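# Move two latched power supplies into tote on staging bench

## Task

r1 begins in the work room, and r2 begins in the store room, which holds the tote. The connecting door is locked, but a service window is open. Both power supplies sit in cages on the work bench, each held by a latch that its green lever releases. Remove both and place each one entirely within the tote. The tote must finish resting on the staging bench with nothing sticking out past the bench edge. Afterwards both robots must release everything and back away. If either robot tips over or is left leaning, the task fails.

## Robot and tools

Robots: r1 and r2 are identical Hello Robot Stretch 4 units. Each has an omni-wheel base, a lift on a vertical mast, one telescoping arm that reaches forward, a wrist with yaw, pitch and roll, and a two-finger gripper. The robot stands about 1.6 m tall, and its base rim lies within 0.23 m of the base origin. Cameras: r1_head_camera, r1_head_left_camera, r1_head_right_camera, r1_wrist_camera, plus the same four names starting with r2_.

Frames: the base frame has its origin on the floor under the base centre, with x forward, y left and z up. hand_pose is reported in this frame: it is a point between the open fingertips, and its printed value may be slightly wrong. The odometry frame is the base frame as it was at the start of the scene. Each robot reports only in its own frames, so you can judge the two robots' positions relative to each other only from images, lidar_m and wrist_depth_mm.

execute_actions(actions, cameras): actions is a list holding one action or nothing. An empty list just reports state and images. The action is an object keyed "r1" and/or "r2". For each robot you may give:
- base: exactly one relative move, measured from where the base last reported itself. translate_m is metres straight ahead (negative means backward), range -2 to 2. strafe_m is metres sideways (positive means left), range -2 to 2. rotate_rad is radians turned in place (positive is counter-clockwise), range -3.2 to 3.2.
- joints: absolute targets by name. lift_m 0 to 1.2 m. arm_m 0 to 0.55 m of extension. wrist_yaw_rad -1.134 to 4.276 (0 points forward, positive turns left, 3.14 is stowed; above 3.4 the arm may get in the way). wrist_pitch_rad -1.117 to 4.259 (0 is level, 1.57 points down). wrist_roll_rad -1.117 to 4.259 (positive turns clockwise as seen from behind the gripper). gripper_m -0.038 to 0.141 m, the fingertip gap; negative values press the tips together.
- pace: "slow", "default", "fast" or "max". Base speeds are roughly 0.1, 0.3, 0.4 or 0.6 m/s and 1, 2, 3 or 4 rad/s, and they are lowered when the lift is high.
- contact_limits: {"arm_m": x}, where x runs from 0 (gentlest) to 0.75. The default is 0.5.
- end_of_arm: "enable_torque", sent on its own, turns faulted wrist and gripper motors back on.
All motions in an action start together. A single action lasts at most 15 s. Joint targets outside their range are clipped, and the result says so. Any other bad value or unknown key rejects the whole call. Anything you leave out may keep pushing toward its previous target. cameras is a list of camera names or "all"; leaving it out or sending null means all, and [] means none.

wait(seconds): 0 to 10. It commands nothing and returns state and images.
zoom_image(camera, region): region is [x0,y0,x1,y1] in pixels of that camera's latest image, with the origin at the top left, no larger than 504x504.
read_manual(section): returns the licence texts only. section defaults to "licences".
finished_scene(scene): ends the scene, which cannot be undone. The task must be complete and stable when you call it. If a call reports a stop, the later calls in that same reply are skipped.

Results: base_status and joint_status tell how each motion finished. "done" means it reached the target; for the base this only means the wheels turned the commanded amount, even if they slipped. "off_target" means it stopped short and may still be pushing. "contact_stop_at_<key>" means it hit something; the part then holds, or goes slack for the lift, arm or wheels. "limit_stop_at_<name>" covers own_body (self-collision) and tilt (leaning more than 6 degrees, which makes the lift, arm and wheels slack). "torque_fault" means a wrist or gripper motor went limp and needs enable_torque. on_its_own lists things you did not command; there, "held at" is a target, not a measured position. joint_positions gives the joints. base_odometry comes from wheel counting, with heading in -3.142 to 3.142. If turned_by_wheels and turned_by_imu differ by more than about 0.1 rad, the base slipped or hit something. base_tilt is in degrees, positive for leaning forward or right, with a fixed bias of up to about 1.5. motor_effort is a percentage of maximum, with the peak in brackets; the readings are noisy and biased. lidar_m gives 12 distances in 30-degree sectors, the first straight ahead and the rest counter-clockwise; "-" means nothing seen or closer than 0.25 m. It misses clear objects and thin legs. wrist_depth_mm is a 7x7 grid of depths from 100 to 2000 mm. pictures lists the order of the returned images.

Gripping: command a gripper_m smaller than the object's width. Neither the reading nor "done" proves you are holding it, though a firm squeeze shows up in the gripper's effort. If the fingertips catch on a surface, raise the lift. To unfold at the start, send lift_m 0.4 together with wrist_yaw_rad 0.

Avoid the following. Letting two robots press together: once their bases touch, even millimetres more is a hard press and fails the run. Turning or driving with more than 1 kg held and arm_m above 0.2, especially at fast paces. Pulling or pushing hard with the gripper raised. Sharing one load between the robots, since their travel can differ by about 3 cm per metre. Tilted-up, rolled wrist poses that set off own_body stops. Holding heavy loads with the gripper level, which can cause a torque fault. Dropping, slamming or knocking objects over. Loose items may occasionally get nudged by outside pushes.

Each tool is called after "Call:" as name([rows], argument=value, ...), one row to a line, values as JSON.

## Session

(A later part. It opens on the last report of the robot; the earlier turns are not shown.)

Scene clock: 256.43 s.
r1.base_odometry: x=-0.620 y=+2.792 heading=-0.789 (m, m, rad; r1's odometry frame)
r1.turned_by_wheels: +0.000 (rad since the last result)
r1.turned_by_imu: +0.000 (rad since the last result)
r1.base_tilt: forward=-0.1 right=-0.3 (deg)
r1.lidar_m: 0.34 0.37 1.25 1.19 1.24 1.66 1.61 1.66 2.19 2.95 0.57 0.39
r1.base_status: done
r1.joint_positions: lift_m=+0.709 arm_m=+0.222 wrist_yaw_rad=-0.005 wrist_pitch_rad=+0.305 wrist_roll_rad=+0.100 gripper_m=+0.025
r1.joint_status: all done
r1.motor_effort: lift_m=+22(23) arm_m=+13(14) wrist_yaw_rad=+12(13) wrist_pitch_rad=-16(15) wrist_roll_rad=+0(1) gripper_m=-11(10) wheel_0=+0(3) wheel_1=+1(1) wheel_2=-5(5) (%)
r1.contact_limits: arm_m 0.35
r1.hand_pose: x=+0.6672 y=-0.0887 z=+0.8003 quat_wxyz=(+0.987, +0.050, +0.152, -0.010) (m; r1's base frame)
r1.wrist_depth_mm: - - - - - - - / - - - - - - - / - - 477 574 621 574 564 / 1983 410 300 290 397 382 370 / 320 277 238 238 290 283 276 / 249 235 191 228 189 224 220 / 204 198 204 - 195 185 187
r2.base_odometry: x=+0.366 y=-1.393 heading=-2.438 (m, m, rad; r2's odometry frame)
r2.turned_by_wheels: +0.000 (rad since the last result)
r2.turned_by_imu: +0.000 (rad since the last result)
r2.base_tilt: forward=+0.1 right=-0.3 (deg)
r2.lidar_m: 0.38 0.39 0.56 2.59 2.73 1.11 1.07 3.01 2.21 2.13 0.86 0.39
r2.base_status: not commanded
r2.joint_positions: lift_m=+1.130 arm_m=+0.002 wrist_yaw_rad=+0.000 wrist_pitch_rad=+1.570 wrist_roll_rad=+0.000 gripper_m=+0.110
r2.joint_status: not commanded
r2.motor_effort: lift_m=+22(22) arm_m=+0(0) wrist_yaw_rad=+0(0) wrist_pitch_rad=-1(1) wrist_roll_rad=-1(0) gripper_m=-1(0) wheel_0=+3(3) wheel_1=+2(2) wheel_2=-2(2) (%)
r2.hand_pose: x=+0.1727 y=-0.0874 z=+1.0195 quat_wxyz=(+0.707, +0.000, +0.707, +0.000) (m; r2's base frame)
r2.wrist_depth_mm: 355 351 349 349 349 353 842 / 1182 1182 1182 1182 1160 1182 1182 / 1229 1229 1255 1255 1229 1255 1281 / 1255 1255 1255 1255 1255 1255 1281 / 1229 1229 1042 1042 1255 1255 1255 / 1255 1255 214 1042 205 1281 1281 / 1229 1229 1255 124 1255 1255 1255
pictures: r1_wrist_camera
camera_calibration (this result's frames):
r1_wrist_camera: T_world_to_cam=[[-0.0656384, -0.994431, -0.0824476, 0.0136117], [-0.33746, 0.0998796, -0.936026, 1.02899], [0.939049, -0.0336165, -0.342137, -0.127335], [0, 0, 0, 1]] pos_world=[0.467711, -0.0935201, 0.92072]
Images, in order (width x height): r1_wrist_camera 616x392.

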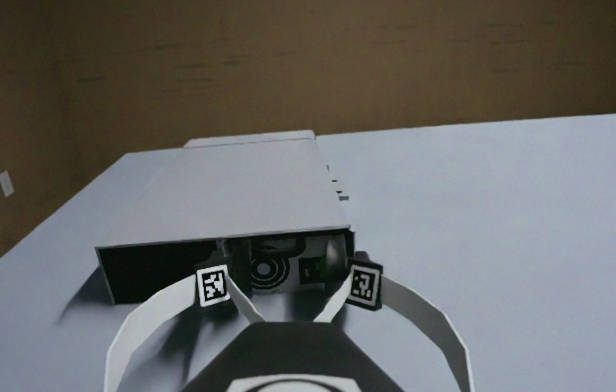

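Call:
execute_actions([
  {"r1":{"base":{"strafe_m":-0.002},"joints":{"arm_m":0.231,"gripper_m":0.0,"wrist_pitch_rad":0.305},"pace":"slow","contact_limits":{"arm_m":0.35}}},
], cameras=[])

Call:
execute_actions([
  {"r1":{"joints":{"arm_m":0.237,"gripper_m":-0.02,"wrist_pitch_rad":0.31},"pace":"slow","contact_limits":{"arm_m":0.35}}},
], cameras=[])

Call:
execute_actions([
  {"r1":{"joints":{"arm_m":0.241,"gripper_m":-0.038,"wrist_pitch_rad":0.315},"pace":"slow","contact_limits":{"arm_m":0.35}}},
], cameras=[])

Call:
execute_actions([
  {"r1":{"joints":{"arm_m":0.231,"wrist_pitch_rad":0.322},"pace":"slow"}},
], cameras=["r1_wrist_camera"])

Call:
zoom_image(camera="r1_wrist_camera", region=[180, 200, 420, 340])

Scene clock: 257.97 s.
r1.base_odometry: x=-0.622 y=+2.791 heading=-0.789 (m, m, rad; r1's odometry frame)
r1.turned_by_wheels: +0.000 (rad since the last result)
r1.turned_by_imu: +0.000 (rad since the last result)
r1.base_tilt: forward=-0.1 right=-0.3 (deg)
r1.lidar_m: 0.34 0.37 1.27 1.18 1.22 1.64 1.62 1.64 2.18 2.92 0.55 0.38
r1.base_status: done
r1.joint_positions: lift_m=+0.709 arm_m=+0.229 wrist_yaw_rad=-0.003 wrist_pitch_rad=+0.312 wrist_roll_rad=+0.100 gripper_m=+0.001
r1.joint_status: all done
r1.motor_effort: lift_m=+22(22) arm_m=+13(16) wrist_yaw_rad=+7(17) wrist_pitch_rad=-21(20) wrist_roll_rad=+0(1) gripper_m=-20(21) wheel_0=+4(5) wheel_1=+3(1) wheel_2=-6(6) (%)
r1.contact_limits: arm_m 0.35
r1.hand_pose: x=+0.6740 y=-0.0882 z=+0.7986 quat_wxyz=(+0.987, +0.049, +0.155, -0.009) (m; r1's base frame)
r1.wrist_depth_mm: - - - - - - - / - - - - - - - / - - 462 554 597 569 549 / 1863 377 293 282 384 377 362 / 315 247 231 232 286 277 271 / 242 220 217 225 187 220 216 / 201 195 201 - 193 182 185
r2.base_odometry: x=+0.366 y=-1.393 heading=-2.438 (m, m, rad; r2's odometry frame)
r2.turned_by_wheels: +0.000 (rad since the last result)
r2.turned_by_imu: +0.000 (rad since the last result)
r2.base_tilt: forward=+0.1 right=-0.2 (deg)
r2.lidar_m: 0.37 0.42 0.57 2.56 2.71 1.12 1.09 3.02 2.21 2.11 0.87 0.40
r2.base_status: not commanded
r2.joint_positions: lift_m=+1.130 arm_m=+0.002 wrist_yaw_rad=+0.000 wrist_pitch_rad=+1.570 wrist_roll_rad=+0.000 gripper_m=+0.110
r2.joint_status: not commanded
r2.motor_effort: lift_m=+22(22) arm_m=+0(0) wrist_yaw_rad=+0(0) wrist_pitch_rad=-1(2) wrist_roll_rad=-2(3) gripper_m=-1(1) wheel_0=+3(3) wheel_1=+2(2) wheel_2=-2(2) (%)
r2.hand_pose: x=+0.1727 y=-0.0874 z=+1.0195 quat_wxyz=(+0.707, +0.000, +0.707, +0.000) (m; r2's base frame)
r2.wrist_depth_mm: 353 351 349 351 351 351 842 / 1182 1182 1160 1160 1182 1205 1182 / 1229 1255 1255 1255 1255 1255 1281 / 1255 1229 1255 1255 1255 1281 1281 / 1255 1255 1042 1042 1281 1281 1281 / 1229 1229 214 1042 205 1255 1255 / 1229 1229 1229 124 1255 1255 1255
pictures: none
No camera images: the call's "cameras" was empty. Leave "cameras" out to get every camera's image.

Scene clock: 258.97 s.
r1.base_odometry: x=-0.622 y=+2.791 heading=-0.789 (m, m, rad; r1's odometry frame)
r1.turned_by_wheels: +0.000 (rad since the last result)
r1.turned_by_imu: +0.000 (rad since the last result)
r1.base_tilt: forward=-0.1 right=-0.4 (deg)
r1.lidar_m: 0.35 0.37 1.27 1.19 1.22 1.63 1.61 1.66 2.20 2.94 0.55 0.38
r1.base_status: not commanded
r1.joint_positions: lift_m=+0.709 arm_m=+0.234 wrist_yaw_rad=-0.005 wrist_pitch_rad=+0.318 wrist_roll_rad=+0.099 gripper_m=-0.019
r1.joint_status: all done
r1.motor_effort: lift_m=+22(21) arm_m=+14(16) wrist_yaw_rad=+10(16) wrist_pitch_rad=-23(20) wrist_roll_rad=+2(2) gripper_m=-23(23) wheel_0=+4(4) wheel_1=+3(3) wheel_2=-6(6) (%)
r1.contact_limits: arm_m 0.35
r1.hand_pose: x=+0.6790 y=-0.0887 z=+0.7969 quat_wxyz=(+0.986, +0.049, +0.158, -0.010) (m; r1's base frame)
r1.wrist_depth_mm: - - - - - - - / - - - - - - - / - - 442 480 580 554 535 / 1863 347 283 277 382 370 357 / 312 245 221 225 282 276 268 / 241 172 199 222 185 216 215 / 195 194 199 - 191 181 184
r2.base_odometry: x=+0.366 y=-1.393 heading=-2.438 (m, m, rad; r2's odometry frame)
r2.turned_by_wheels: +0.000 (rad since the last result)
r2.turned_by_imu: +0.000 (rad since the last result)
r2.base_tilt: forward=+0.1 right=-0.2 (deg)
r2.lidar_m: 0.39 0.42 0.56 2.57 2.73 1.14 1.06 3.04 2.21 2.13 0.87 0.41
r2.base_status: not commanded
r2.joint_positions: lift_m=+1.130 arm_m=+0.002 wrist_yaw_rad=+0.000 wrist_pitch_rad=+1.570 wrist_roll_rad=+0.000 gripper_m=+0.110
r2.joint_status: not commanded
r2.motor_effort: lift_m=+22(22) arm_m=+0(1) wrist_yaw_rad=+0(0) wrist_pitch_rad=-1(0) wrist_roll_rad=-4(2) gripper_m=-1(2) wheel_0=+3(3) wheel_1=+1(2) wheel_2=-2(2) (%)
r2.hand_pose: x=+0.1727 y=-0.0874 z=+1.0195 quat_wxyz=(+0.707, +0.000, +0.707, +0.000) (m; r2's base frame)
r2.wrist_depth_mm: 353 353 351 349 351 351 831 / 1182 1182 1160 1160 1205 1182 1182 / 1255 1255 1255 1255 1255 1281 1255 / 1229 1255 1229 1255 1281 1281 1255 / 1255 1229 1042 1025 1281 1255 1281 / 1205 1205 214 1025 206 1255 1281 / 1255 1255 1229 124 1255 1229 1255
pictures: none
No camera images: the call's "cameras" was empty. Leave "cameras" out to get every camera's image.

Scene clock: 259.93 s.
r1.base_odometry: x=-0.622 y=+2.791 heading=-0.789 (m, m, rad; r1's odometry frame)
r1.turned_by_wheels: +0.000 (rad since the last result)
r1.turned_by_imu: +0.000 (rad since the last result)
r1.base_tilt: forward=-0.1 right=-0.4 (deg)
r1.lidar_m: 0.36 0.34 1.27 1.19 1.24 1.64 1.62 1.67 2.18 2.91 0.54 0.37
r1.base_status: not commanded
r1.joint_positions: lift_m=+0.709 arm_m=+0.239 wrist_yaw_rad=-0.004 wrist_pitch_rad=+0.323 wrist_roll_rad=+0.099 gripper_m=-0.037
r1.joint_status: all done
r1.motor_effort: lift_m=+22(21) arm_m=+13(17) wrist_yaw_rad=+10(15) wrist_pitch_rad=-23(24) wrist_roll_rad=+4(3) gripper_m=-28(26) wheel_0=+4(4) wheel_1=+2(2) wheel_2=-6(6) (%)
r1.contact_limits: arm_m 0.35
r1.hand_pose: x=+0.6828 y=-0.0884 z=+0.7955 quat_wxyz=(+0.986, +0.049, +0.161, -0.010) (m; r1's base frame)
r1.wrist_depth_mm: - - - - - - - / - - - - - - - / - - 436 473 574 539 530 / 1921 334 278 272 375 362 351 / 306 237 218 222 281 271 264 / 238 170 200 224 181 208 213 / 193 192 197 - 190 179 181
r2.base_odometry: x=+0.366 y=-1.393 heading=-2.438 (m, m, rad; r2's odometry frame)
r2.turned_by_wheels: +0.000 (rad since the last result)
r2.turned_by_imu: +0.000 (rad since the last result)
r2.base_tilt: forward=+0.1 right=-0.2 (deg)
r2.lidar_m: 0.38 0.41 0.57 2.57 2.72 1.11 1.08 3.00 2.20 2.15 0.86 0.40
r2.base_status: not commanded
r2.joint_positions: lift_m=+1.130 arm_m=+0.002 wrist_yaw_rad=+0.000 wrist_pitch_rad=+1.570 wrist_roll_rad=+0.000 gripper_m=+0.110
r2.joint_status: not commanded
r2.motor_effort: lift_m=+22(22) arm_m=-1(0) wrist_yaw_rad=+0(0) wrist_pitch_rad=+0(1) wrist_roll_rad=-1(4) gripper_m=+0(1) wheel_0=+3(3) wheel_1=+1(2) wheel_2=-2(2) (%)
r2.hand_pose: x=+0.1727 y=-0.0874 z=+1.0195 quat_wxyz=(+0.707, +0.000, +0.707, +0.000) (m; r2's base frame)
r2.wrist_depth_mm: 351 353 351 349 349 351 831 / 1182 1160 1160 1160 1182 1182 1182 / 1255 1255 1255 1255 1281 1281 1281 / 1255 1255 1255 1255 1255 1255 1281 / 1255 1255 1025 1025 1281 1255 1255 / 1205 1255 213 1042 206 1281 1255 / 1229 1229 1255 124 1255 1255 1255
pictures: none
No camera images: the call's "cameras" was empty. Leave "cameras" out to get every camera's image.

Scene clock: 260.83 s.
r1.base_odometry: x=-0.622 y=+2.790 heading=-0.789 (m, m, rad; r1's odometry frame)
r1.turned_by_wheels: +0.000 (rad since the last result)
r1.turned_by_imu: +0.000 (rad since the last result)
r1.base_tilt: forward=-0.1 right=-0.3 (deg)
r1.lidar_m: 0.35 0.34 1.24 1.18 1.24 1.64 1.61 1.68 2.19 2.94 0.55 0.36
r1.base_status: not commanded
r1.joint_positions: lift_m=+0.709 arm_m=+0.233 wrist_yaw_rad=+0.004 wrist_pitch_rad=+0.325 wrist_roll_rad=+0.099 gripper_m=-0.037
r1.joint_status: all done
r1.motor_effort: lift_m=+21(22) arm_m=-12(14) wrist_yaw_rad=-13(15) wrist_pitch_rad=-8(17) wrist_roll_rad=+2(1) gripper_m=-31(31) wheel_0=+2(4) wheel_1=+0(2) wheel_2=+2(6) (%)
r1.hand_pose: x=+0.6778 y=-0.0863 z=+0.7950 quat_wxyz=(+0.986, +0.048, +0.162, -0.006) (m; r1's base frame)
r1.wrist_depth_mm: - - - - - - - / - - - - - - - / - - 442 473 574 544 530 / 1863 364 282 274 377 362 355 / 309 239 225 225 279 273 268 / 240 165 198 228 181 208 213 / 195 192 198 - 190 181 183
r2.base_odometry: x=+0.366 y=-1.393 heading=-2.438 (m, m, rad; r2's odometry frame)
r2.turned_by_wheels: +0.000 (rad since the last result)
r2.turned_by_imu: +0.000 (rad since the last result)
r2.base_tilt: forward=+0.1 right=-0.3 (deg)
r2.lidar_m: 0.38 0.40 0.57 2.55 2.72 1.13 1.08 3.03 2.20 2.13 0.86 0.38
r2.base_status: not commanded
r2.joint_positions: lift_m=+1.130 arm_m=+0.002 wrist_yaw_rad=+0.000 wrist_pitch_rad=+1.570 wrist_roll_rad=+0.000 gripper_m=+0.110
r2.joint_status: not commanded
r2.motor_effort: lift_m=+22(22) arm_m=+0(1) wrist_yaw_rad=+0(0) wrist_pitch_rad=-1(1) wrist_roll_rad=-2(2) gripper_m=-1(2) wheel_0=+3(3) wheel_1=+2(2) wheel_2=-2(2) (%)
r2.hand_pose: x=+0.1727 y=-0.0874 z=+1.0195 quat_wxyz=(+0.707, +0.000, +0.707, +0.000) (m; r2's base frame)
r2.wrist_depth_mm: 355 351 347 349 351 351 831 / 1182 1160 1160 1160 1182 1182 1205 / 1255 1255 1255 1255 1229 1255 1281 / 1255 1255 1229 1255 1255 1255 1255 / 1229 1255 1025 1025 1255 1255 1255 / 1229 1229 213 1025 206 1255 1281 / 1229 1229 1229 124 1255 1255 1281
pictures: r1_wrist_camera
camera_calibration (this result's frames):
r1_wrist_camera: T_world_to_cam=[[-0.0584277, -0.99504, -0.0805062, 0.0097317], [-0.356386, 0.0961205, -0.929381, 1.03462], [0.93251, -0.0256103, -0.360235, -0.119452], [0, 0, 0, 1]] pos_world=[0.480685, -0.0928244, 0.919313]
Images, in order (width x height): r1_wrist_camera 616x392.

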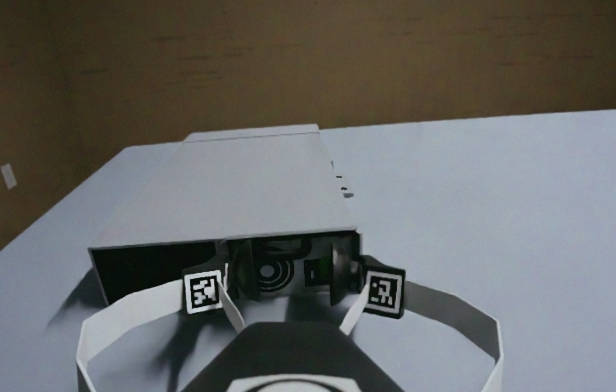

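Region (180, 200, 420, 340) of r1_wrist_camera's 616x392 image, scaled by 2.100; it fills the top 294 rows of this view, and the rest is white.

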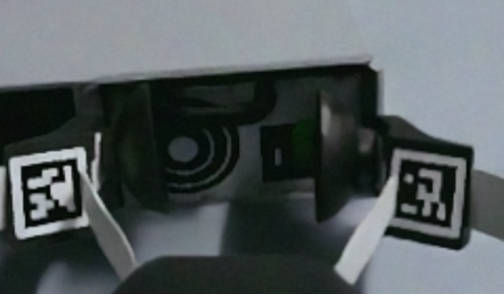

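Call:
execute_actions([
  {"r1":{"joints":{"arm_m":0.227},"pace":"slow"}},
], cameras=["r1_wrist_camera"])

Call:
zoom_image(camera="r1_wrist_camera", region=[180, 200, 420, 340])

Scene clock: 261.63 s.
r1.base_odometry: x=-0.622 y=+2.790 heading=-0.789 (m, m, rad; r1's odometry frame)
r1.turned_by_wheels: +0.000 (rad since the last result)
r1.turned_by_imu: +0.000 (rad since the last result)
r1.base_tilt: forward=-0.1 right=-0.4 (deg)
r1.lidar_m: 0.34 0.35 1.26 1.19 1.22 1.65 1.61 1.66 2.19 2.94 0.53 0.39
r1.base_status: not commanded
r1.joint_positions: lift_m=+0.709 arm_m=+0.229 wrist_yaw_rad=+0.005 wrist_pitch_rad=+0.324 wrist_roll_rad=+0.099 gripper_m=-0.037
r1.joint_status: all done
r1.on_its_own: wrist_yaw_rad is at rest, and its effort (-16) is outside its rest range (-13 to +13)
r1.motor_effort: lift_m=+21(21) arm_m=-11(12) wrist_yaw_rad=-16(17) wrist_pitch_rad=-5(10) wrist_roll_rad=+2(2) gripper_m=-34(34) wheel_0=+1(2) wheel_1=+0(1) wheel_2=+4(4) (%)
r1.hand_pose: x=+0.6738 y=-0.0862 z=+0.7953 quat_wxyz=(+0.986, +0.048, +0.161, -0.006) (m; r1's base frame)
r1.wrist_depth_mm: - - - - - - - / - - - - - - - / - - 445 477 574 549 535 / 1921 368 283 274 375 368 355 / 309 253 229 229 278 274 268 / 240 163 182 228 182 208 213 / 202 193 200 - 192 181 183
r2.base_odometry: x=+0.366 y=-1.393 heading=-2.438 (m, m, rad; r2's odometry frame)
r2.turned_by_wheels: +0.000 (rad since the last result)
r2.turned_by_imu: +0.000 (rad since the last result)
r2.base_tilt: forward=+0.2 right=-0.2 (deg)
r2.lidar_m: 0.37 0.39 0.56 2.59 2.72 1.14 1.08 3.02 2.23 2.13 0.85 0.40
r2.base_status: not commanded
r2.joint_positions: lift_m=+1.130 arm_m=+0.002 wrist_yaw_rad=+0.000 wrist_pitch_rad=+1.570 wrist_roll_rad=+0.000 gripper_m=+0.110
r2.joint_status: not commanded
r2.motor_effort: lift_m=+22(22) arm_m=+0(1) wrist_yaw_rad=+0(0) wrist_pitch_rad=-1(1) wrist_roll_rad=-3(3) gripper_m=-2(0) wheel_0=+3(3) wheel_1=+2(1) wheel_2=-2(2) (%)
r2.hand_pose: x=+0.1727 y=-0.0874 z=+1.0195 quat_wxyz=(+0.707, +0.000, +0.707, +0.000) (m; r2's base frame)
r2.wrist_depth_mm: 353 349 351 349 349 351 831 / 1182 1160 1182 1182 1182 1182 1182 / 1255 1229 1229 1255 1281 1255 1255 / 1229 1229 1229 1255 1281 1281 1281 / 1229 1255 1042 1025 1281 1281 1255 / 1229 1229 213 1025 205 1255 1281 / 1229 1229 1255 124 1229 1255 1281
pictures: r1_wrist_camera
camera_calibration (this result's frames):
r1_wrist_camera: T_world_to_cam=[[-0.0576955, -0.995078, -0.0805634, 0.00925023], [-0.355601, 0.0958888, -0.929706, 1.03314], [0.932855, -0.0249913, -0.359384, -0.116525], [0, 0, 0, 1]] pos_world=[0.47662, -0.0927738, 0.919382]
Images, in order (width x height): r1_wrist_camera 616x392.

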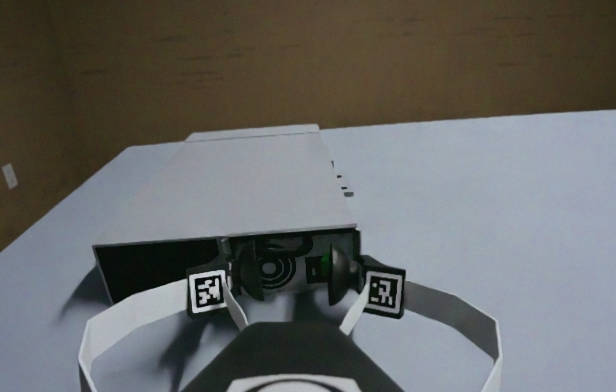

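Region (180, 200, 420, 340) of r1_wrist_camera's 616x392 image, scaled by 2.100; it fills the top 294 rows of this view, and the rest is white.

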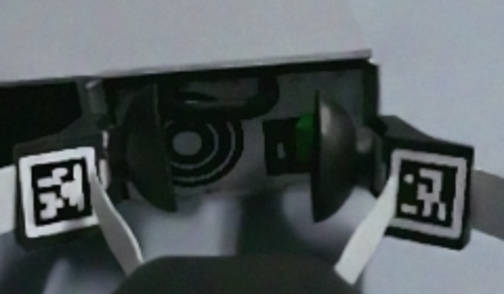

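Call:
execute_actions([
  {"r1":{"joints":{"arm_m":0.19,"gripper_m":0.058}}},
], cameras=[])

Call:
execute_actions([
  {"r1":{"base":{"strafe_m":-0.012},"joints":{"arm_m":0.204,"wrist_yaw_rad":0.04,"lift_m":0.716,"wrist_pitch_rad":0.3,"wrist_roll_rad":0.2}}},
], cameras=["r1_wrist_camera"])

Call:
zoom_image(camera="r1_wrist_camera", region=[180, 200, 420, 340])

Scene clock: 264.00 s.
r1.base_odometry: x=-0.622 y=+2.790 heading=-0.789 (m, m, rad; r1's odometry frame)
r1.turned_by_wheels: +0.000 (rad since the last result)
r1.turned_by_imu: +0.000 (rad since the last result)
r1.base_tilt: forward=+0.0 right=-0.3 (deg)
r1.lidar_m: 0.34 0.37 1.24 1.18 1.23 1.63 1.61 1.67 2.17 2.95 0.54 0.37
r1.base_status: not commanded
r1.joint_positions: lift_m=+0.709 arm_m=+0.192 wrist_yaw_rad=+0.000 wrist_pitch_rad=+0.324 wrist_roll_rad=+0.100 gripper_m=+0.058
r1.joint_status: all done
r1.motor_effort: lift_m=+21(22) arm_m=-9(11) wrist_yaw_rad=-1(22) wrist_pitch_rad=-8(29) wrist_roll_rad=-2(2) gripper_m=-1(33) wheel_0=+0(3) wheel_1=-1(1) wheel_2=+0(4) (%)
r1.hand_pose: x=+0.6359 y=-0.0874 z=+0.7951 quat_wxyz=(+0.986, +0.049, +0.161, -0.008) (m; r1's base frame)
r1.wrist_depth_mm: - - - - - - - / - - - - - - - / - - 449 480 574 549 530 / 1863 368 301 274 382 366 357 / 310 291 267 271 281 274 267 / 239 236 198 220 206 218 214 / 198 193 200 - 191 180 184
r2.base_odometry: x=+0.366 y=-1.393 heading=-2.438 (m, m, rad; r2's odometry frame)
r2.turned_by_wheels: +0.000 (rad since the last result)
r2.turned_by_imu: +0.001 (rad since the last result)
r2.base_tilt: forward=+0.1 right=-0.3 (deg)
r2.lidar_m: 0.37 0.40 0.55 2.57 2.72 1.13 1.09 3.01 2.19 2.14 0.84 0.39
r2.base_status: not commanded
r2.joint_positions: lift_m=+1.130 arm_m=+0.002 wrist_yaw_rad=+0.000 wrist_pitch_rad=+1.570 wrist_roll_rad=+0.000 gripper_m=+0.110
r2.joint_status: not commanded
r2.motor_effort: lift_m=+22(22) arm_m=+0(0) wrist_yaw_rad=+0(0) wrist_pitch_rad=-2(1) wrist_roll_rad=-3(5) gripper_m=-1(1) wheel_0=+3(3) wheel_1=+1(2) wheel_2=-2(2) (%)
r2.hand_pose: x=+0.1727 y=-0.0874 z=+1.0195 quat_wxyz=(+0.707, +0.000, +0.707, +0.000) (m; r2's base frame)
r2.wrist_depth_mm: 353 351 349 349 349 351 831 / 1182 1182 1182 1182 1182 1182 1182 / 1255 1255 1255 1255 1281 1281 1281 / 1205 1229 1229 1255 1281 1255 1281 / 1229 1229 1025 1060 1281 1255 1255 / 1205 1255 214 1025 205 1255 1255 / 1229 1229 1229 124 1229 1255 1255
pictures: none
No camera images: the call's "cameras" was empty. Leave "cameras" out to get every camera's image.

Scene clock: 264.70 s.
r1.base_odometry: x=-0.630 y=+2.782 heading=-0.789 (m, m, rad; r1's odometry frame)
r1.turned_by_wheels: +0.000 (rad since the last result)
r1.turned_by_imu: +0.000 (rad since the last result)
r1.base_tilt: forward=-0.1 right=-0.4 (deg)
r1.lidar_m: 0.36 0.37 1.26 1.18 1.25 1.65 1.60 1.67 2.17 2.92 0.55 0.37
r1.base_status: done
r1.joint_positions: lift_m=+0.716 arm_m=+0.202 wrist_yaw_rad=+0.040 wrist_pitch_rad=+0.302 wrist_roll_rad=+0.200 gripper_m=+0.058
r1.joint_status: all done
r1.motor_effort: lift_m=+23(24) arm_m=+9(6) wrist_yaw_rad=-2(1) wrist_pitch_rad=-8(10) wrist_roll_rad=+1(3) gripper_m=-1(1) wheel_0=-1(12) wheel_1=+0(4) wheel_2=+0(1) (%)
r1.hand_pose: x=+0.6520 y=-0.0764 z=+0.8080 quat_wxyz=(+0.984, +0.096, +0.152, +0.005) (m; r1's base frame)
r1.wrist_depth_mm: - - - - - - - / - - - - - - - / - - - 603 597 525 484 / - 549 340 322 392 362 340 / 1708 298 256 258 289 274 262 / 296 270 199 239 215 220 212 / 236 221 222 - 198 183 182
r2.base_odometry: x=+0.366 y=-1.393 heading=-2.438 (m, m, rad; r2's odometry frame)
r2.turned_by_wheels: +0.000 (rad since the last result)
r2.turned_by_imu: +0.000 (rad since the last result)
r2.base_tilt: forward=+0.1 right=-0.2 (deg)
r2.lidar_m: 0.37 0.41 0.57 2.57 2.74 1.11 1.07 2.97 2.20 2.14 0.87 0.40
r2.base_status: not commanded
r2.joint_positions: lift_m=+1.130 arm_m=+0.002 wrist_yaw_rad=+0.000 wrist_pitch_rad=+1.570 wrist_roll_rad=+0.000 gripper_m=+0.110
r2.joint_status: not commanded
r2.motor_effort: lift_m=+22(22) arm_m=+0(1) wrist_yaw_rad=+0(0) wrist_pitch_rad=-1(1) wrist_roll_rad=-3(1) gripper_m=-1(1) wheel_0=+3(4) wheel_1=+2(2) wheel_2=-2(2) (%)
r2.hand_pose: x=+0.1727 y=-0.0874 z=+1.0195 quat_wxyz=(+0.707, +0.000, +0.707, +0.000) (m; r2's base frame)
r2.wrist_depth_mm: 355 351 351 351 351 353 842 / 1182 1182 1160 1182 1182 1182 1205 / 1281 1281 1255 1281 1281 1308 1255 / 1255 1255 1255 1229 1281 1255 1281 / 1205 1229 1025 1025 1281 1255 1281 / 1255 1229 213 1025 205 1255 1255 / 1229 1229 1229 124 1281 1255 1255
pictures: r1_wrist_camera
camera_calibration (this result's frames):
r1_wrist_camera: T_world_to_cam=[[-0.051034, -0.982897, -0.176943, 0.0932343], [-0.33831, 0.183713, -0.922928, 1.02628], [0.93965, 0.0127609, -0.3419, -0.107046], [0, 0, 0, 1]] pos_world=[0.452546, -0.0955361, 0.927085]
Images, in order (width x height): r1_wrist_camera 616x392.

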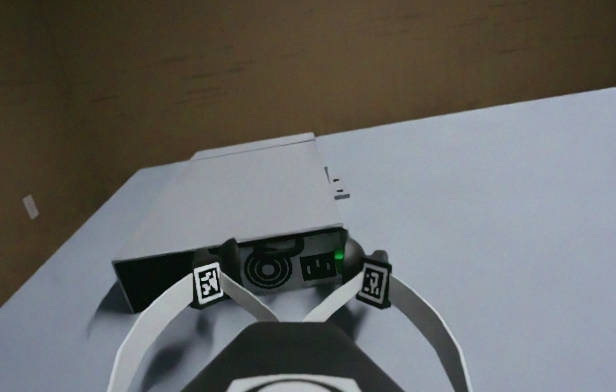

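Region (180, 200, 420, 340) of r1_wrist_camera's 616x392 image, scaled by 2.100; it fills the top 294 rows of this view, and the rest is white.

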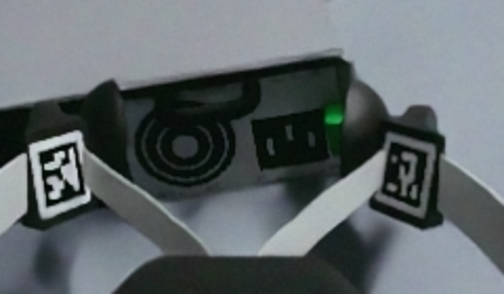

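Call:
execute_actions([
  {"r1":{"base":{"strafe_m":-0.002},"joints":{"arm_m":0.208,"lift_m":0.718},"pace":"slow"}},
], cameras=[])

Call:
execute_actions([
  {"r1":{"joints":{"arm_m":0.213,"gripper_m":0.042},"pace":"slow","contact_limits":{"arm_m":0.35}}},
], cameras=[])

Call:
execute_actions([
  {"r1":{"base":{"strafe_m":0.003},"joints":{"arm_m":0.221,"gripper_m":0.025},"pace":"slow","contact_limits":{"arm_m":0.35}}},
], cameras=["r1_wrist_camera"])

Call:
zoom_image(camera="r1_wrist_camera", region=[180, 200, 420, 340])

Scene clock: 265.67 s.
r1.base_odometry: x=-0.632 y=+2.780 heading=-0.789 (m, m, rad; r1's odometry frame)
r1.turned_by_wheels: +0.000 (rad since the last result)
r1.turned_by_imu: +0.000 (rad since the last result)
r1.base_tilt: forward=-0.1 right=-0.4 (deg)
r1.lidar_m: 0.34 0.37 1.30 1.21 1.24 1.62 1.60 1.67 2.14 2.94 0.58 0.39
r1.base_status: done
r1.joint_positions: lift_m=+0.718 arm_m=+0.206 wrist_yaw_rad=+0.040 wrist_pitch_rad=+0.302 wrist_roll_rad=+0.200 gripper_m=+0.058
r1.joint_status: all done
r1.motor_effort: lift_m=+23(24) arm_m=+9(9) wrist_yaw_rad=-1(1) wrist_pitch_rad=-8(9) wrist_roll_rad=+1(1) gripper_m=-4(3) wheel_0=+0(2) wheel_1=+0(4) wheel_2=+0(0) (%)
r1.hand_pose: x=+0.6560 y=-0.0764 z=+0.8100 quat_wxyz=(+0.984, +0.096, +0.152, +0.005) (m; r1's base frame)
r1.wrist_depth_mm: - - - - - - - / - - - - - - - / - - - 640 597 530 488 / - 559 345 332 399 364 342 / 1708 300 255 254 293 277 263 / 298 271 198 243 219 224 214 / 238 224 225 - 200 185 185
r2.base_odometry: x=+0.366 y=-1.393 heading=-2.438 (m, m, rad; r2's odometry frame)
r2.turned_by_wheels: +0.000 (rad since the last result)
r2.turned_by_imu: +0.000 (rad since the last result)
r2.base_tilt: forward=+0.1 right=-0.2 (deg)
r2.lidar_m: 0.36 0.40 0.58 2.55 2.72 1.14 1.08 3.01 2.23 2.13 0.87 0.40
r2.base_status: not commanded
r2.joint_positions: lift_m=+1.130 arm_m=+0.002 wrist_yaw_rad=+0.000 wrist_pitch_rad=+1.570 wrist_roll_rad=+0.000 gripper_m=+0.110
r2.joint_status: not commanded
r2.motor_effort: lift_m=+22(22) arm_m=+0(0) wrist_yaw_rad=+0(0) wrist_pitch_rad=-1(1) wrist_roll_rad=-3(1) gripper_m=+0(1) wheel_0=+3(3) wheel_1=+1(2) wheel_2=-2(2) (%)
r2.hand_pose: x=+0.1727 y=-0.0874 z=+1.0195 quat_wxyz=(+0.707, +0.000, +0.707, +0.000) (m; r2's base frame)
r2.wrist_depth_mm: 355 353 351 351 349 353 842 / 1205 1182 1160 1182 1182 1182 1182 / 1255 1255 1255 1229 1255 1255 1281 / 1229 1229 1255 1255 1229 1281 1255 / 1229 1229 1042 1025 1255 1229 1255 / 1255 1229 214 1042 205 1255 1281 / 1229 1229 1229 124 1255 1255 1255
pictures: none
No camera images: the call's "cameras" was empty. Leave "cameras" out to get every camera's image.

Scene clock: 266.70 s.
r1.base_odometry: x=-0.632 y=+2.780 heading=-0.790 (m, m, rad; r1's odometry frame)
r1.turned_by_wheels: +0.000 (rad since the last result)
r1.turned_by_imu: +0.000 (rad since the last result)
r1.base_tilt: forward=-0.1 right=-0.4 (deg)
r1.lidar_m: 0.36 0.35 1.31 1.20 1.25 1.66 1.62 1.67 2.16 2.94 0.54 0.39
r1.base_status: not commanded
r1.joint_positions: lift_m=+0.718 arm_m=+0.211 wrist_yaw_rad=+0.037 wrist_pitch_rad=+0.305 wrist_roll_rad=+0.200 gripper_m=+0.042
r1.joint_status: all done
r1.motor_effort: lift_m=+23(23) arm_m=+10(10) wrist_yaw_rad=+9(10) wrist_pitch_rad=-15(16) wrist_roll_rad=+0(1) gripper_m=-4(6) wheel_0=+0(1) wheel_1=+0(0) wheel_2=-2(2) (%)
r1.contact_limits: arm_m 0.35
r1.hand_pose: x=+0.6602 y=-0.0773 z=+0.8093 quat_wxyz=(+0.984, +0.096, +0.153, +0.003) (m; r1's base frame)
r1.wrist_depth_mm: - - - - - - - / - - - - - - - / - - - 591 580 521 480 / - 530 338 329 392 357 340 / 1060 289 249 249 291 273 260 / 294 265 211 238 198 222 213 / 235 220 224 - 198 183 183
r2.base_odometry: x=+0.366 y=-1.393 heading=-2.438 (m, m, rad; r2's odometry frame)
r2.turned_by_wheels: +0.000 (rad since the last result)
r2.turned_by_imu: +0.000 (rad since the last result)
r2.base_tilt: forward=+0.2 right=-0.2 (deg)
r2.lidar_m: 0.37 0.40 0.57 2.58 2.69 1.14 1.09 3.00 2.21 2.13 0.87 0.41
r2.base_status: not commanded
r2.joint_positions: lift_m=+1.130 arm_m=+0.002 wrist_yaw_rad=+0.000 wrist_pitch_rad=+1.570 wrist_roll_rad=+0.000 gripper_m=+0.110
r2.joint_status: not commanded
r2.motor_effort: lift_m=+22(22) arm_m=+0(1) wrist_yaw_rad=+0(0) wrist_pitch_rad=-1(1) wrist_roll_rad=-2(3) gripper_m=-2(1) wheel_0=+3(4) wheel_1=+1(2) wheel_2=-2(2) (%)
r2.hand_pose: x=+0.1727 y=-0.0874 z=+1.0195 quat_wxyz=(+0.707, +0.000, +0.707, +0.000) (m; r2's base frame)
r2.wrist_depth_mm: 353 351 349 349 349 353 842 / 1182 1205 1182 1182 1182 1182 1182 / 1255 1255 1255 1255 1255 1281 1281 / 1255 1255 1255 1255 1255 1255 1281 / 1229 1229 1025 1025 1229 1255 1281 / 1229 1255 213 1025 205 1281 1255 / 1229 1229 1255 124 1255 1255 1255
pictures: none
No camera images: the call's "cameras" was empty. Leave "cameras" out to get every camera's image.

Scene clock: 267.77 s.
r1.base_odometry: x=-0.630 y=+2.783 heading=-0.790 (m, m, rad; r1's odometry frame)
r1.turned_by_wheels: +0.000 (rad since the last result)
r1.turned_by_imu: +0.000 (rad since the last result)
r1.base_tilt: forward=-0.1 right=-0.3 (deg)
r1.lidar_m: 0.35 0.35 1.28 1.20 1.25 1.66 1.62 1.66 2.16 2.92 0.57 0.37
r1.base_status: done
r1.joint_positions: lift_m=+0.718 arm_m=+0.218 wrist_yaw_rad=+0.037 wrist_pitch_rad=+0.308 wrist_roll_rad=+0.200 gripper_m=+0.025
r1.joint_status: all done
r1.on_its_own: wrist_pitch_rad is at rest, and its effort (-24) is outside its rest range (-23 to +23)
r1.motor_effort: lift_m=+23(23) arm_m=+14(15) wrist_yaw_rad=+7(11) wrist_pitch_rad=-24(25) wrist_roll_rad=+0(0) gripper_m=-9(10) wheel_0=+1(4) wheel_1=+3(1) wheel_2=-5(6) (%)
r1.contact_limits: arm_m 0.35
r1.hand_pose: x=+0.6673 y=-0.0771 z=+0.8085 quat_wxyz=(+0.983, +0.096, +0.155, +0.003) (m; r1's base frame)
r1.wrist_depth_mm: - - - - - - - / - - - - - - - / - - - 580 569 504 473 / - 521 334 310 384 351 330 / 1078 286 245 243 287 272 257 / 290 253 204 240 190 219 210 / 233 219 220 - 196 181 182
r2.base_odometry: x=+0.366 y=-1.393 heading=-2.438 (m, m, rad; r2's odometry frame)
r2.turned_by_wheels: +0.000 (rad since the last result)
r2.turned_by_imu: +0.000 (rad since the last result)
r2.base_tilt: forward=+0.1 right=-0.2 (deg)
r2.lidar_m: 0.38 0.41 0.57 2.52 2.71 1.13 1.08 3.01 2.21 2.11 0.87 0.41
r2.base_status: not commanded
r2.joint_positions: lift_m=+1.130 arm_m=+0.002 wrist_yaw_rad=+0.000 wrist_pitch_rad=+1.570 wrist_roll_rad=+0.000 gripper_m=+0.110
r2.joint_status: not commanded
r2.motor_effort: lift_m=+22(22) arm_m=-1(0) wrist_yaw_rad=+0(0) wrist_pitch_rad=+0(1) wrist_roll_rad=-3(3) gripper_m=+0(0) wheel_0=+3(3) wheel_1=+2(2) wheel_2=-2(2) (%)
r2.hand_pose: x=+0.1727 y=-0.0874 z=+1.0195 quat_wxyz=(+0.707, +0.000, +0.707, +0.000) (m; r2's base frame)
r2.wrist_depth_mm: 353 351 349 349 351 353 831 / 1182 1160 1182 1182 1182 1182 1160 / 1255 1229 1255 1255 1255 1255 1281 / 1255 1255 1255 1229 1281 1281 1281 / 1229 1229 1042 1025 1281 1281 1281 / 1229 1229 214 1042 205 1255 1255 / 1229 1229 1229 123 1255 1255 1255
pictures: r1_wrist_camera
camera_calibration (this result's frames):
r1_wrist_camera: T_world_to_cam=[[-0.054668, -0.982794, -0.176427, 0.095357], [-0.34306, 0.184423, -0.921031, 1.03369], [0.937721, 0.0101742, -0.34724, -0.115852], [0, 0, 0, 1]] pos_world=[0.468467, -0.0957407, 0.928656]
Images, in order (width x height): r1_wrist_camera 616x392.

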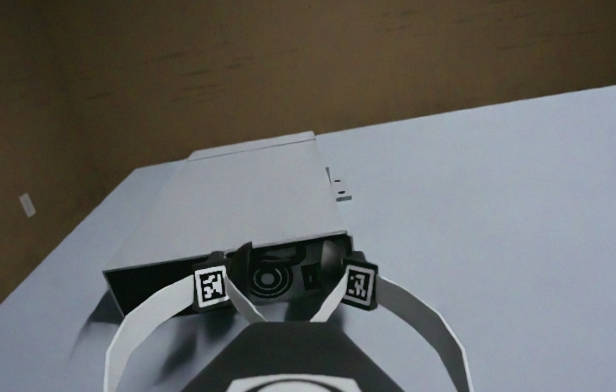

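Region (180, 200, 420, 340) of r1_wrist_camera's 616x392 image, scaled by 2.100; it fills the top 294 rows of this view, and the rest is white.

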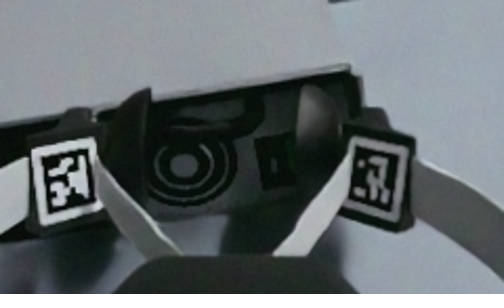

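Call:
execute_actions(actions=[], cameras=["r1_wrist_camera","r1_head_camera"])

Scene clock: 268.63 s.
r1.base_odometry: x=-0.630 y=+2.783 heading=-0.790 (m, m, rad; r1's odometry frame)
r1.turned_by_wheels: +0.000 (rad since the last result)
r1.turned_by_imu: +0.000 (rad since the last result)
r1.base_tilt: forward=-0.1 right=-0.3 (deg)
r1.lidar_m: 0.35 0.36 1.29 1.19 1.24 1.64 1.62 1.66 2.17 2.94 0.55 0.38
r1.base_status: done
r1.joint_positions: lift_m=+0.718 arm_m=+0.218 wrist_yaw_rad=+0.037 wrist_pitch_rad=+0.308 wrist_roll_rad=+0.200 gripper_m=+0.025
r1.joint_status: all done
r1.on_its_own: wrist_pitch_rad is at rest, and its effort (-24) is outside its rest range (-23 to +23)
r1.motor_effort: lift_m=+23(23) arm_m=+14(15) wrist_yaw_rad=+6(11) wrist_pitch_rad=-24(25) wrist_roll_rad=-1(0) gripper_m=-9(10) wheel_0=+1(4) wheel_1=+2(1) wheel_2=-5(6) (%)
r1.contact_limits: arm_m 0.35
r1.hand_pose: x=+0.6673 y=-0.0771 z=+0.8085 quat_wxyz=(+0.983, +0.096, +0.155, +0.003) (m; r1's base frame)
r1.wrist_depth_mm: - - - - - - - / - - - - - - - / - - - 580 569 512 473 / - 512 334 314 384 355 332 / 1060 285 244 242 285 271 258 / 290 254 205 240 191 219 211 / 232 218 220 - 196 180 181
r2.base_odometry: x=+0.366 y=-1.393 heading=-2.438 (m, m, rad; r2's odometry frame)
r2.turned_by_wheels: +0.000 (rad since the last result)
r2.turned_by_imu: +0.000 (rad since the last result)
r2.base_tilt: forward=+0.2 right=-0.2 (deg)
r2.lidar_m: 0.39 0.39 0.57 2.57 2.74 1.14 1.08 3.02 2.20 2.12 0.87 0.40
r2.base_status: not commanded
r2.joint_positions: lift_m=+1.130 arm_m=+0.002 wrist_yaw_rad=+0.000 wrist_pitch_rad=+1.570 wrist_roll_rad=+0.000 gripper_m=+0.110
r2.joint_status: not commanded
r2.motor_effort: lift_m=+22(22) arm_m=+0(0) wrist_yaw_rad=+0(0) wrist_pitch_rad=-1(1) wrist_roll_rad=-3(3) gripper_m=-1(0) wheel_0=+3(3) wheel_1=+2(2) wheel_2=-2(2) (%)
r2.hand_pose: x=+0.1727 y=-0.0874 z=+1.0195 quat_wxyz=(+0.707, +0.000, +0.707, +0.000) (m; r2's base frame)
r2.wrist_depth_mm: 353 351 351 349 351 353 842 / 1182 1160 1182 1160 1182 1182 1182 / 1229 1255 1255 1255 1281 1281 1281 / 1229 1255 1255 1255 1255 1255 1281 / 1229 1255 1042 1042 1281 1255 1255 / 1255 1255 213 1025 206 1255 1281 / 1229 1255 1229 124 1255 1255 1255
pictures: r1_head_camera, r1_wrist_camera
camera_calibration (this result's frames):
r1_wrist_camera: T_world_to_cam=[[-0.054668, -0.982794, -0.176428, 0.0953572], [-0.34306, 0.184423, -0.921031, 1.03369], [0.937721, 0.0101743, -0.347239, -0.115852], [0, 0, 0, 1]] pos_world=[0.468467, -0.0957407, 0.928656]
Images, in order (width x height): r1_head_camera 420x560, r1_wrist_camera 616x392.

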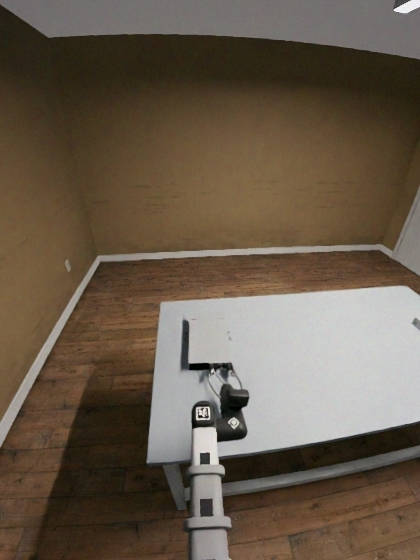

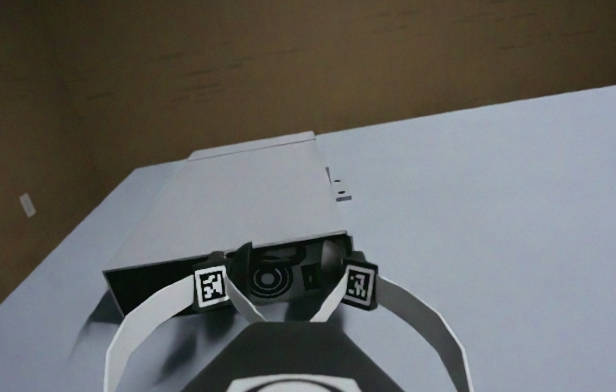

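Call:
execute_actions([
  {"r1":{"base":{"strafe_m":-0.002},"joints":{"arm_m":0.228,"gripper_m":0.0,"wrist_pitch_rad":0.305},"pace":"slow","contact_limits":{"arm_m":0.35}}},
], cameras=["r1_wrist_camera"])

Call:
execute_actions([
  {"r1":{"joints":{"arm_m":0.234,"gripper_m":-0.02,"wrist_pitch_rad":0.31},"pace":"slow","contact_limits":{"arm_m":0.35}}},
], cameras=["r1_wrist_camera"])

Scene clock: 270.10 s.
r1.base_odometry: x=-0.631 y=+2.782 heading=-0.790 (m, m, rad; r1's odometry frame)
r1.turned_by_wheels: +0.000 (rad since the last result)
r1.turned_by_imu: +0.000 (rad since the last result)
r1.base_tilt: forward=-0.1 right=-0.4 (deg)
r1.lidar_m: 0.34 0.35 1.25 1.21 1.23 1.65 1.61 1.66 2.15 2.96 0.54 0.38
r1.base_status: done
r1.joint_positions: lift_m=+0.718 arm_m=+0.225 wrist_yaw_rad=+0.037 wrist_pitch_rad=+0.315 wrist_roll_rad=+0.199 gripper_m=+0.001
r1.joint_status: all done
r1.on_its_own: wrist_pitch_rad is at rest, and its effort (-29) is outside its rest range (-23 to +23)
r1.motor_effort: lift_m=+22(23) arm_m=+15(19) wrist_yaw_rad=+7(12) wrist_pitch_rad=-29(30) wrist_roll_rad=+1(0) gripper_m=-19(21) wheel_0=+5(6) wheel_1=+4(7) wheel_2=-8(7) (%)
r1.contact_limits: arm_m 0.35
r1.hand_pose: x=+0.6737 y=-0.0772 z=+0.8067 quat_wxyz=(+0.983, +0.095, +0.158, +0.003) (m; r1's base frame)
r1.wrist_depth_mm: - - - - - - - / - - - - - - - / - - - 554 549 500 462 / - 492 324 312 377 347 327 / 424 266 237 236 285 267 255 / 286 171 208 236 185 215 207 / 230 217 218 - 196 179 180
r2.base_odometry: x=+0.366 y=-1.393 heading=-2.438 (m, m, rad; r2's odometry frame)
r2.turned_by_wheels: +0.000 (rad since the last result)
r2.turned_by_imu: +0.000 (rad since the last result)
r2.base_tilt: forward=+0.1 right=-0.2 (deg)
r2.lidar_m: 0.36 0.39 0.57 2.57 2.73 1.16 1.06 2.99 2.21 2.14 0.85 0.39
r2.base_status: not commanded
r2.joint_positions: lift_m=+1.130 arm_m=+0.002 wrist_yaw_rad=+0.000 wrist_pitch_rad=+1.570 wrist_roll_rad=+0.000 gripper_m=+0.110
r2.joint_status: not commanded
r2.motor_effort: lift_m=+22(22) arm_m=+0(0) wrist_yaw_rad=+0(0) wrist_pitch_rad=+0(2) wrist_roll_rad=-4(3) gripper_m=-2(1) wheel_0=+3(4) wheel_1=+2(2) wheel_2=-2(2) (%)
r2.hand_pose: x=+0.1727 y=-0.0874 z=+1.0195 quat_wxyz=(+0.707, +0.000, +0.707, +0.000) (m; r2's base frame)
r2.wrist_depth_mm: 355 351 351 349 349 351 831 / 1182 1160 1182 1182 1182 1182 1182 / 1229 1281 1255 1255 1255 1281 1255 / 1229 1229 1255 1255 1281 1281 1281 / 1255 1255 1042 1025 1281 1255 1255 / 1255 1229 214 1025 206 1255 1281 / 1229 1229 1229 124 1255 1255 1255
pictures: r1_wrist_camera
camera_calibration (this result's frames):
r1_wrist_camera: T_world_to_cam=[[-0.055966, -0.982887, -0.175503, 0.0954299], [-0.349267, 0.183945, -0.918791, 1.03656], [0.93535, 0.00987642, -0.353585, -0.11574], [0, 0, 0, 1]] pos_world=[0.475637, -0.0957315, 0.92821]
Images, in order (width x height): r1_wrist_camera 616x392.

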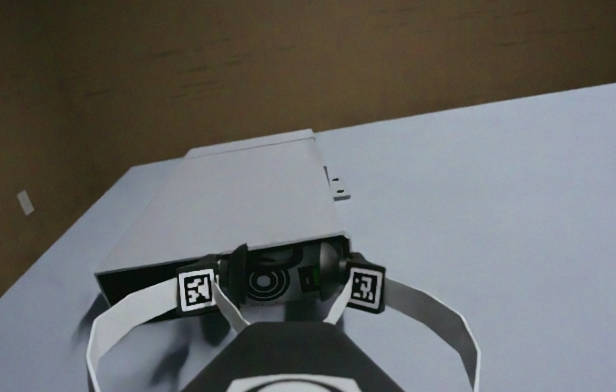

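Scene clock: 271.10 s.
r1.base_odometry: x=-0.631 y=+2.782 heading=-0.790 (m, m, rad; r1's odometry frame)
r1.turned_by_wheels: +0.000 (rad since the last result)
r1.turned_by_imu: +0.000 (rad since the last result)
r1.base_tilt: forward=-0.1 right=-0.3 (deg)
r1.lidar_m: 0.34 0.37 1.25 1.19 1.25 1.65 1.61 1.68 2.19 2.90 0.57 0.38
r1.base_status: not commanded
r1.joint_positions: lift_m=+0.718 arm_m=+0.231 wrist_yaw_rad=+0.035 wrist_pitch_rad=+0.321 wrist_roll_rad=+0.199 gripper_m=-0.019
r1.joint_status: all done
r1.on_its_own: wrist_pitch_rad is at rest, and its effort (-32) is outside its rest range (-23 to +23)
r1.motor_effort: lift_m=+22(22) arm_m=+16(18) wrist_yaw_rad=+11(14) wrist_pitch_rad=-32(31) wrist_roll_rad=+4(1) gripper_m=-22(21) wheel_0=+5(5) wheel_1=+4(4) wheel_2=-7(8) (%)
r1.contact_limits: arm_m 0.35
r1.hand_pose: x=+0.6788 y=-0.0777 z=+0.8051 quat_wxyz=(+0.982, +0.095, +0.161, +0.002) (m; r1's base frame)
r1.wrist_depth_mm: - - - - - - - / - - - - - - - / - - - 530 549 488 455 / - 473 317 304 370 342 322 / 387 259 233 230 281 264 252 / 282 171 202 233 187 211 206 / 224 217 215 - 193 178 178
r2.base_odometry: x=+0.366 y=-1.393 heading=-2.438 (m, m, rad; r2's odometry frame)
r2.turned_by_wheels: +0.000 (rad since the last result)
r2.turned_by_imu: +0.000 (rad since the last result)
r2.base_tilt: forward=+0.2 right=-0.1 (deg)
r2.lidar_m: 0.39 0.41 0.55 2.58 2.70 1.11 1.08 3.01 2.21 2.13 0.86 0.37
r2.base_status: not commanded
r2.joint_positions: lift_m=+1.130 arm_m=+0.002 wrist_yaw_rad=+0.000 wrist_pitch_rad=+1.570 wrist_roll_rad=+0.000 gripper_m=+0.110
r2.joint_status: not commanded
r2.motor_effort: lift_m=+22(22) arm_m=+0(0) wrist_yaw_rad=+0(0) wrist_pitch_rad=-1(1) wrist_roll_rad=-1(3) gripper_m=+1(1) wheel_0=+3(3) wheel_1=+1(2) wheel_2=-2(1) (%)
r2.hand_pose: x=+0.1727 y=-0.0874 z=+1.0195 quat_wxyz=(+0.707, +0.000, +0.707, +0.000) (m; r2's base frame)
r2.wrist_depth_mm: 355 351 351 349 351 351 831 / 1182 1182 1182 1160 1160 1205 1160 / 1255 1255 1255 1255 1255 1255 1281 / 1229 1255 1255 1255 1255 1255 1255 / 1255 1229 1025 1042 1255 1281 1255 / 1229 1255 214 1042 205 1255 1255 / 1229 1205 1255 124 1255 1255 1281
pictures: r1_wrist_camera
camera_calibration (this result's frames):
r1_wrist_camera: T_world_to_cam=[[-0.0584924, -0.982867, -0.174786, 0.0961225], [-0.354202, 0.184128, -0.916863, 1.03882], [0.933338, 0.00828024, -0.358904, -0.115554], [0, 0, 0, 1]] pos_world=[0.481425, -0.0958425, 0.92778]
Images, in order (width x height): r1_wrist_camera 616x392.

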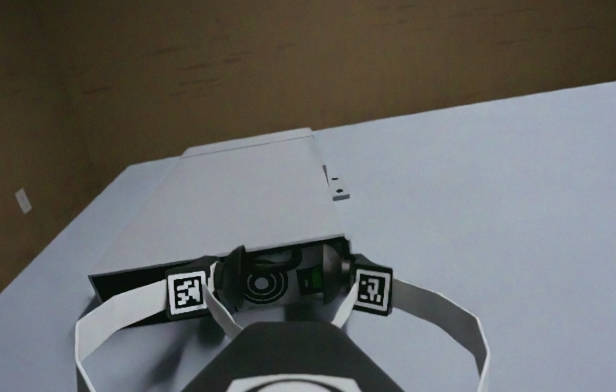

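Call:
zoom_image(camera="r1_wrist_camera", region=[180, 220, 400, 340])

Region (180, 220, 400, 340) of r1_wrist_camera's 616x392 image, scaled by 2.291; it fills the top 275 rows of this view, and the rest is white.

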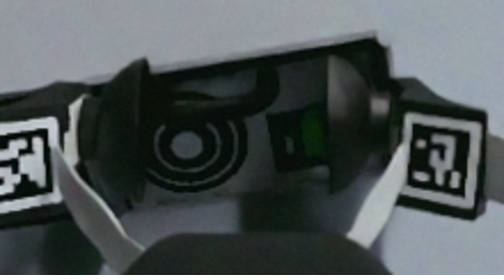

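Call:
execute_actions([
  {"r1":{"joints":{"arm_m":0.238,"gripper_m":-0.038},"pace":"slow","contact_limits":{"arm_m":0.35}}},
], cameras=[])

Call:
execute_actions([
  {"r1":{"joints":{"arm_m":0.229},"pace":"slow","contact_limits":{"arm_m":0.5}}},
], cameras=["r1_wrist_camera"])

Call:
zoom_image(camera="r1_wrist_camera", region=[180, 220, 400, 340])

Scene clock: 272.67 s.
r1.base_odometry: x=-0.631 y=+2.782 heading=-0.790 (m, m, rad; r1's odometry frame)
r1.turned_by_wheels: +0.000 (rad since the last result)
r1.turned_by_imu: +0.000 (rad since the last result)
r1.base_tilt: forward=-0.1 right=-0.4 (deg)
r1.lidar_m: 0.34 0.37 1.24 1.21 1.23 1.64 1.61 1.67 2.16 2.91 0.55 0.39
r1.base_status: not commanded
r1.joint_positions: lift_m=+0.718 arm_m=+0.235 wrist_yaw_rad=+0.036 wrist_pitch_rad=+0.322 wrist_roll_rad=+0.199 gripper_m=-0.037
r1.joint_status: all done
r1.on_its_own: wrist_pitch_rad is at rest, and its effort (-35) is outside its rest range (-23 to +23)
r1.motor_effort: lift_m=+22(22) arm_m=+15(16) wrist_yaw_rad=+11(14) wrist_pitch_rad=-35(36) wrist_roll_rad=+2(2) gripper_m=-26(27) wheel_0=+5(5) wheel_1=+4(4) wheel_2=-8(8) (%)
r1.contact_limits: arm_m 0.35
r1.hand_pose: x=+0.6828 y=-0.0776 z=+0.8047 quat_wxyz=(+0.982, +0.095, +0.161, +0.002) (m; r1's base frame)
r1.wrist_depth_mm: - - - - - - - / - - - - - - - / - - - 521 535 480 449 / - 473 310 301 366 338 320 / 377 254 228 227 281 262 251 / 281 169 198 231 182 204 204 / 220 216 215 - 193 180 178
r2.base_odometry: x=+0.366 y=-1.393 heading=-2.438 (m, m, rad; r2's odometry frame)
r2.turned_by_wheels: +0.000 (rad since the last result)
r2.turned_by_imu: +0.000 (rad since the last result)
r2.base_tilt: forward=+0.2 right=-0.2 (deg)
r2.lidar_m: 0.37 0.40 0.55 2.57 2.70 1.13 1.08 3.01 2.19 2.14 0.84 0.42
r2.base_status: not commanded
r2.joint_positions: lift_m=+1.130 arm_m=+0.002 wrist_yaw_rad=+0.000 wrist_pitch_rad=+1.570 wrist_roll_rad=+0.000 gripper_m=+0.110
r2.joint_status: not commanded
r2.motor_effort: lift_m=+22(22) arm_m=+0(0) wrist_yaw_rad=+0(0) wrist_pitch_rad=-1(1) wrist_roll_rad=-2(3) gripper_m=-2(1) wheel_0=+3(3) wheel_1=+2(2) wheel_2=-2(2) (%)
r2.hand_pose: x=+0.1727 y=-0.0874 z=+1.0195 quat_wxyz=(+0.707, +0.000, +0.707, +0.000) (m; r2's base frame)
r2.wrist_depth_mm: 355 351 349 349 349 351 831 / 1182 1182 1182 1182 1182 1205 1205 / 1255 1255 1229 1255 1255 1281 1255 / 1255 1255 1229 1229 1281 1255 1255 / 1255 1229 1042 1025 1255 1281 1281 / 1229 1229 214 1025 206 1255 1281 / 1255 1255 1229 124 1255 1281 1255
pictures: none
No camera images: the call's "cameras" was empty. Leave "cameras" out to get every camera's image.

Scene clock: 273.53 s.
r1.base_odometry: x=-0.631 y=+2.781 heading=-0.789 (m, m, rad; r1's odometry frame)
r1.turned_by_wheels: +0.000 (rad since the last result)
r1.turned_by_imu: +0.000 (rad since the last result)
r1.base_tilt: forward=-0.1 right=-0.4 (deg)
r1.lidar_m: 0.35 0.37 1.26 1.20 1.24 1.65 1.63 1.68 2.16 2.92 0.56 0.39
r1.base_status: not commanded
r1.joint_positions: lift_m=+0.718 arm_m=+0.230 wrist_yaw_rad=+0.042 wrist_pitch_rad=+0.319 wrist_roll_rad=+0.199 gripper_m=-0.037
r1.joint_status: all done
r1.on_its_own: wrist_pitch_rad is at rest, and its effort (-24) is outside its rest range (-23 to +23)
r1.motor_effort: lift_m=+22(22) arm_m=-8(14) wrist_yaw_rad=-8(10) wrist_pitch_rad=-24(35) wrist_roll_rad=+3(2) gripper_m=-31(30) wheel_0=+4(5) wheel_1=+3(4) wheel_2=-2(8) (%)
r1.contact_limits: arm_m 0.5
r1.hand_pose: x=+0.6786 y=-0.0759 z=+0.8057 quat_wxyz=(+0.983, +0.095, +0.160, +0.005) (m; r1's base frame)
r1.wrist_depth_mm: - - - - - - - / - - - - - - - / - - - 539 539 492 459 / 1983 492 319 301 375 343 322 / 421 264 234 230 285 265 254 / 283 163 194 235 182 206 206 / 225 220 216 - 195 179 179
r2.base_odometry: x=+0.366 y=-1.393 heading=-2.438 (m, m, rad; r2's odometry frame)
r2.turned_by_wheels: +0.000 (rad since the last result)
r2.turned_by_imu: +0.000 (rad since the last result)
r2.base_tilt: forward=+0.2 right=-0.2 (deg)
r2.lidar_m: 0.38 0.41 0.54 2.57 2.72 1.12 1.09 3.01 2.21 2.13 0.86 0.39
r2.base_status: not commanded
r2.joint_positions: lift_m=+1.130 arm_m=+0.002 wrist_yaw_rad=+0.000 wrist_pitch_rad=+1.570 wrist_roll_rad=+0.000 gripper_m=+0.110
r2.joint_status: not commanded
r2.motor_effort: lift_m=+22(22) arm_m=+0(1) wrist_yaw_rad=+0(0) wrist_pitch_rad=+0(1) wrist_roll_rad=-2(3) gripper_m=+0(1) wheel_0=+3(3) wheel_1=+2(2) wheel_2=-2(2) (%)
r2.hand_pose: x=+0.1727 y=-0.0874 z=+1.0195 quat_wxyz=(+0.707, +0.000, +0.707, +0.000) (m; r2's base frame)
r2.wrist_depth_mm: 355 349 349 351 351 353 842 / 1182 1160 1160 1182 1182 1182 1182 / 1255 1229 1255 1255 1255 1255 1308 / 1255 1229 1255 1229 1255 1281 1255 / 1229 1229 1042 1042 1255 1281 1281 / 1255 1229 214 1008 205 1255 1281 / 1229 1229 1229 124 1255 1281 1255
pictures: r1_wrist_camera
camera_calibration (this result's frames):
r1_wrist_camera: T_world_to_cam=[[-0.0517879, -0.983264, -0.174673, 0.0932746], [-0.3535, 0.181633, -0.917631, 1.03889], [0.934, 0.0142248, -0.35699, -0.116719], [0, 0, 0, 1]] pos_world=[0.481092, -0.0953215, 0.927939]
Images, in order (width x height): r1_wrist_camera 616x392.

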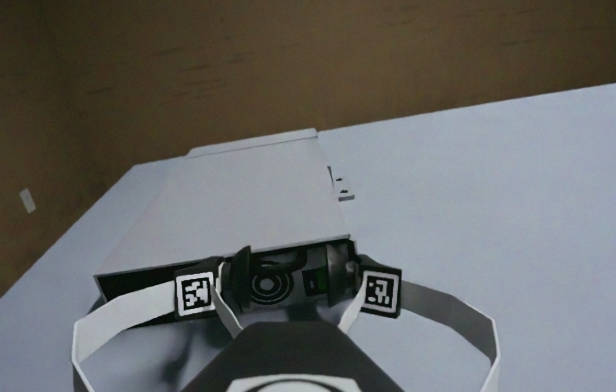

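Region (180, 220, 400, 340) of r1_wrist_camera's 616x392 image, scaled by 2.291; it fills the top 275 rows of this view, and the rest is white.

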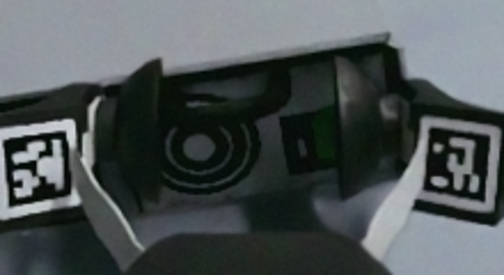

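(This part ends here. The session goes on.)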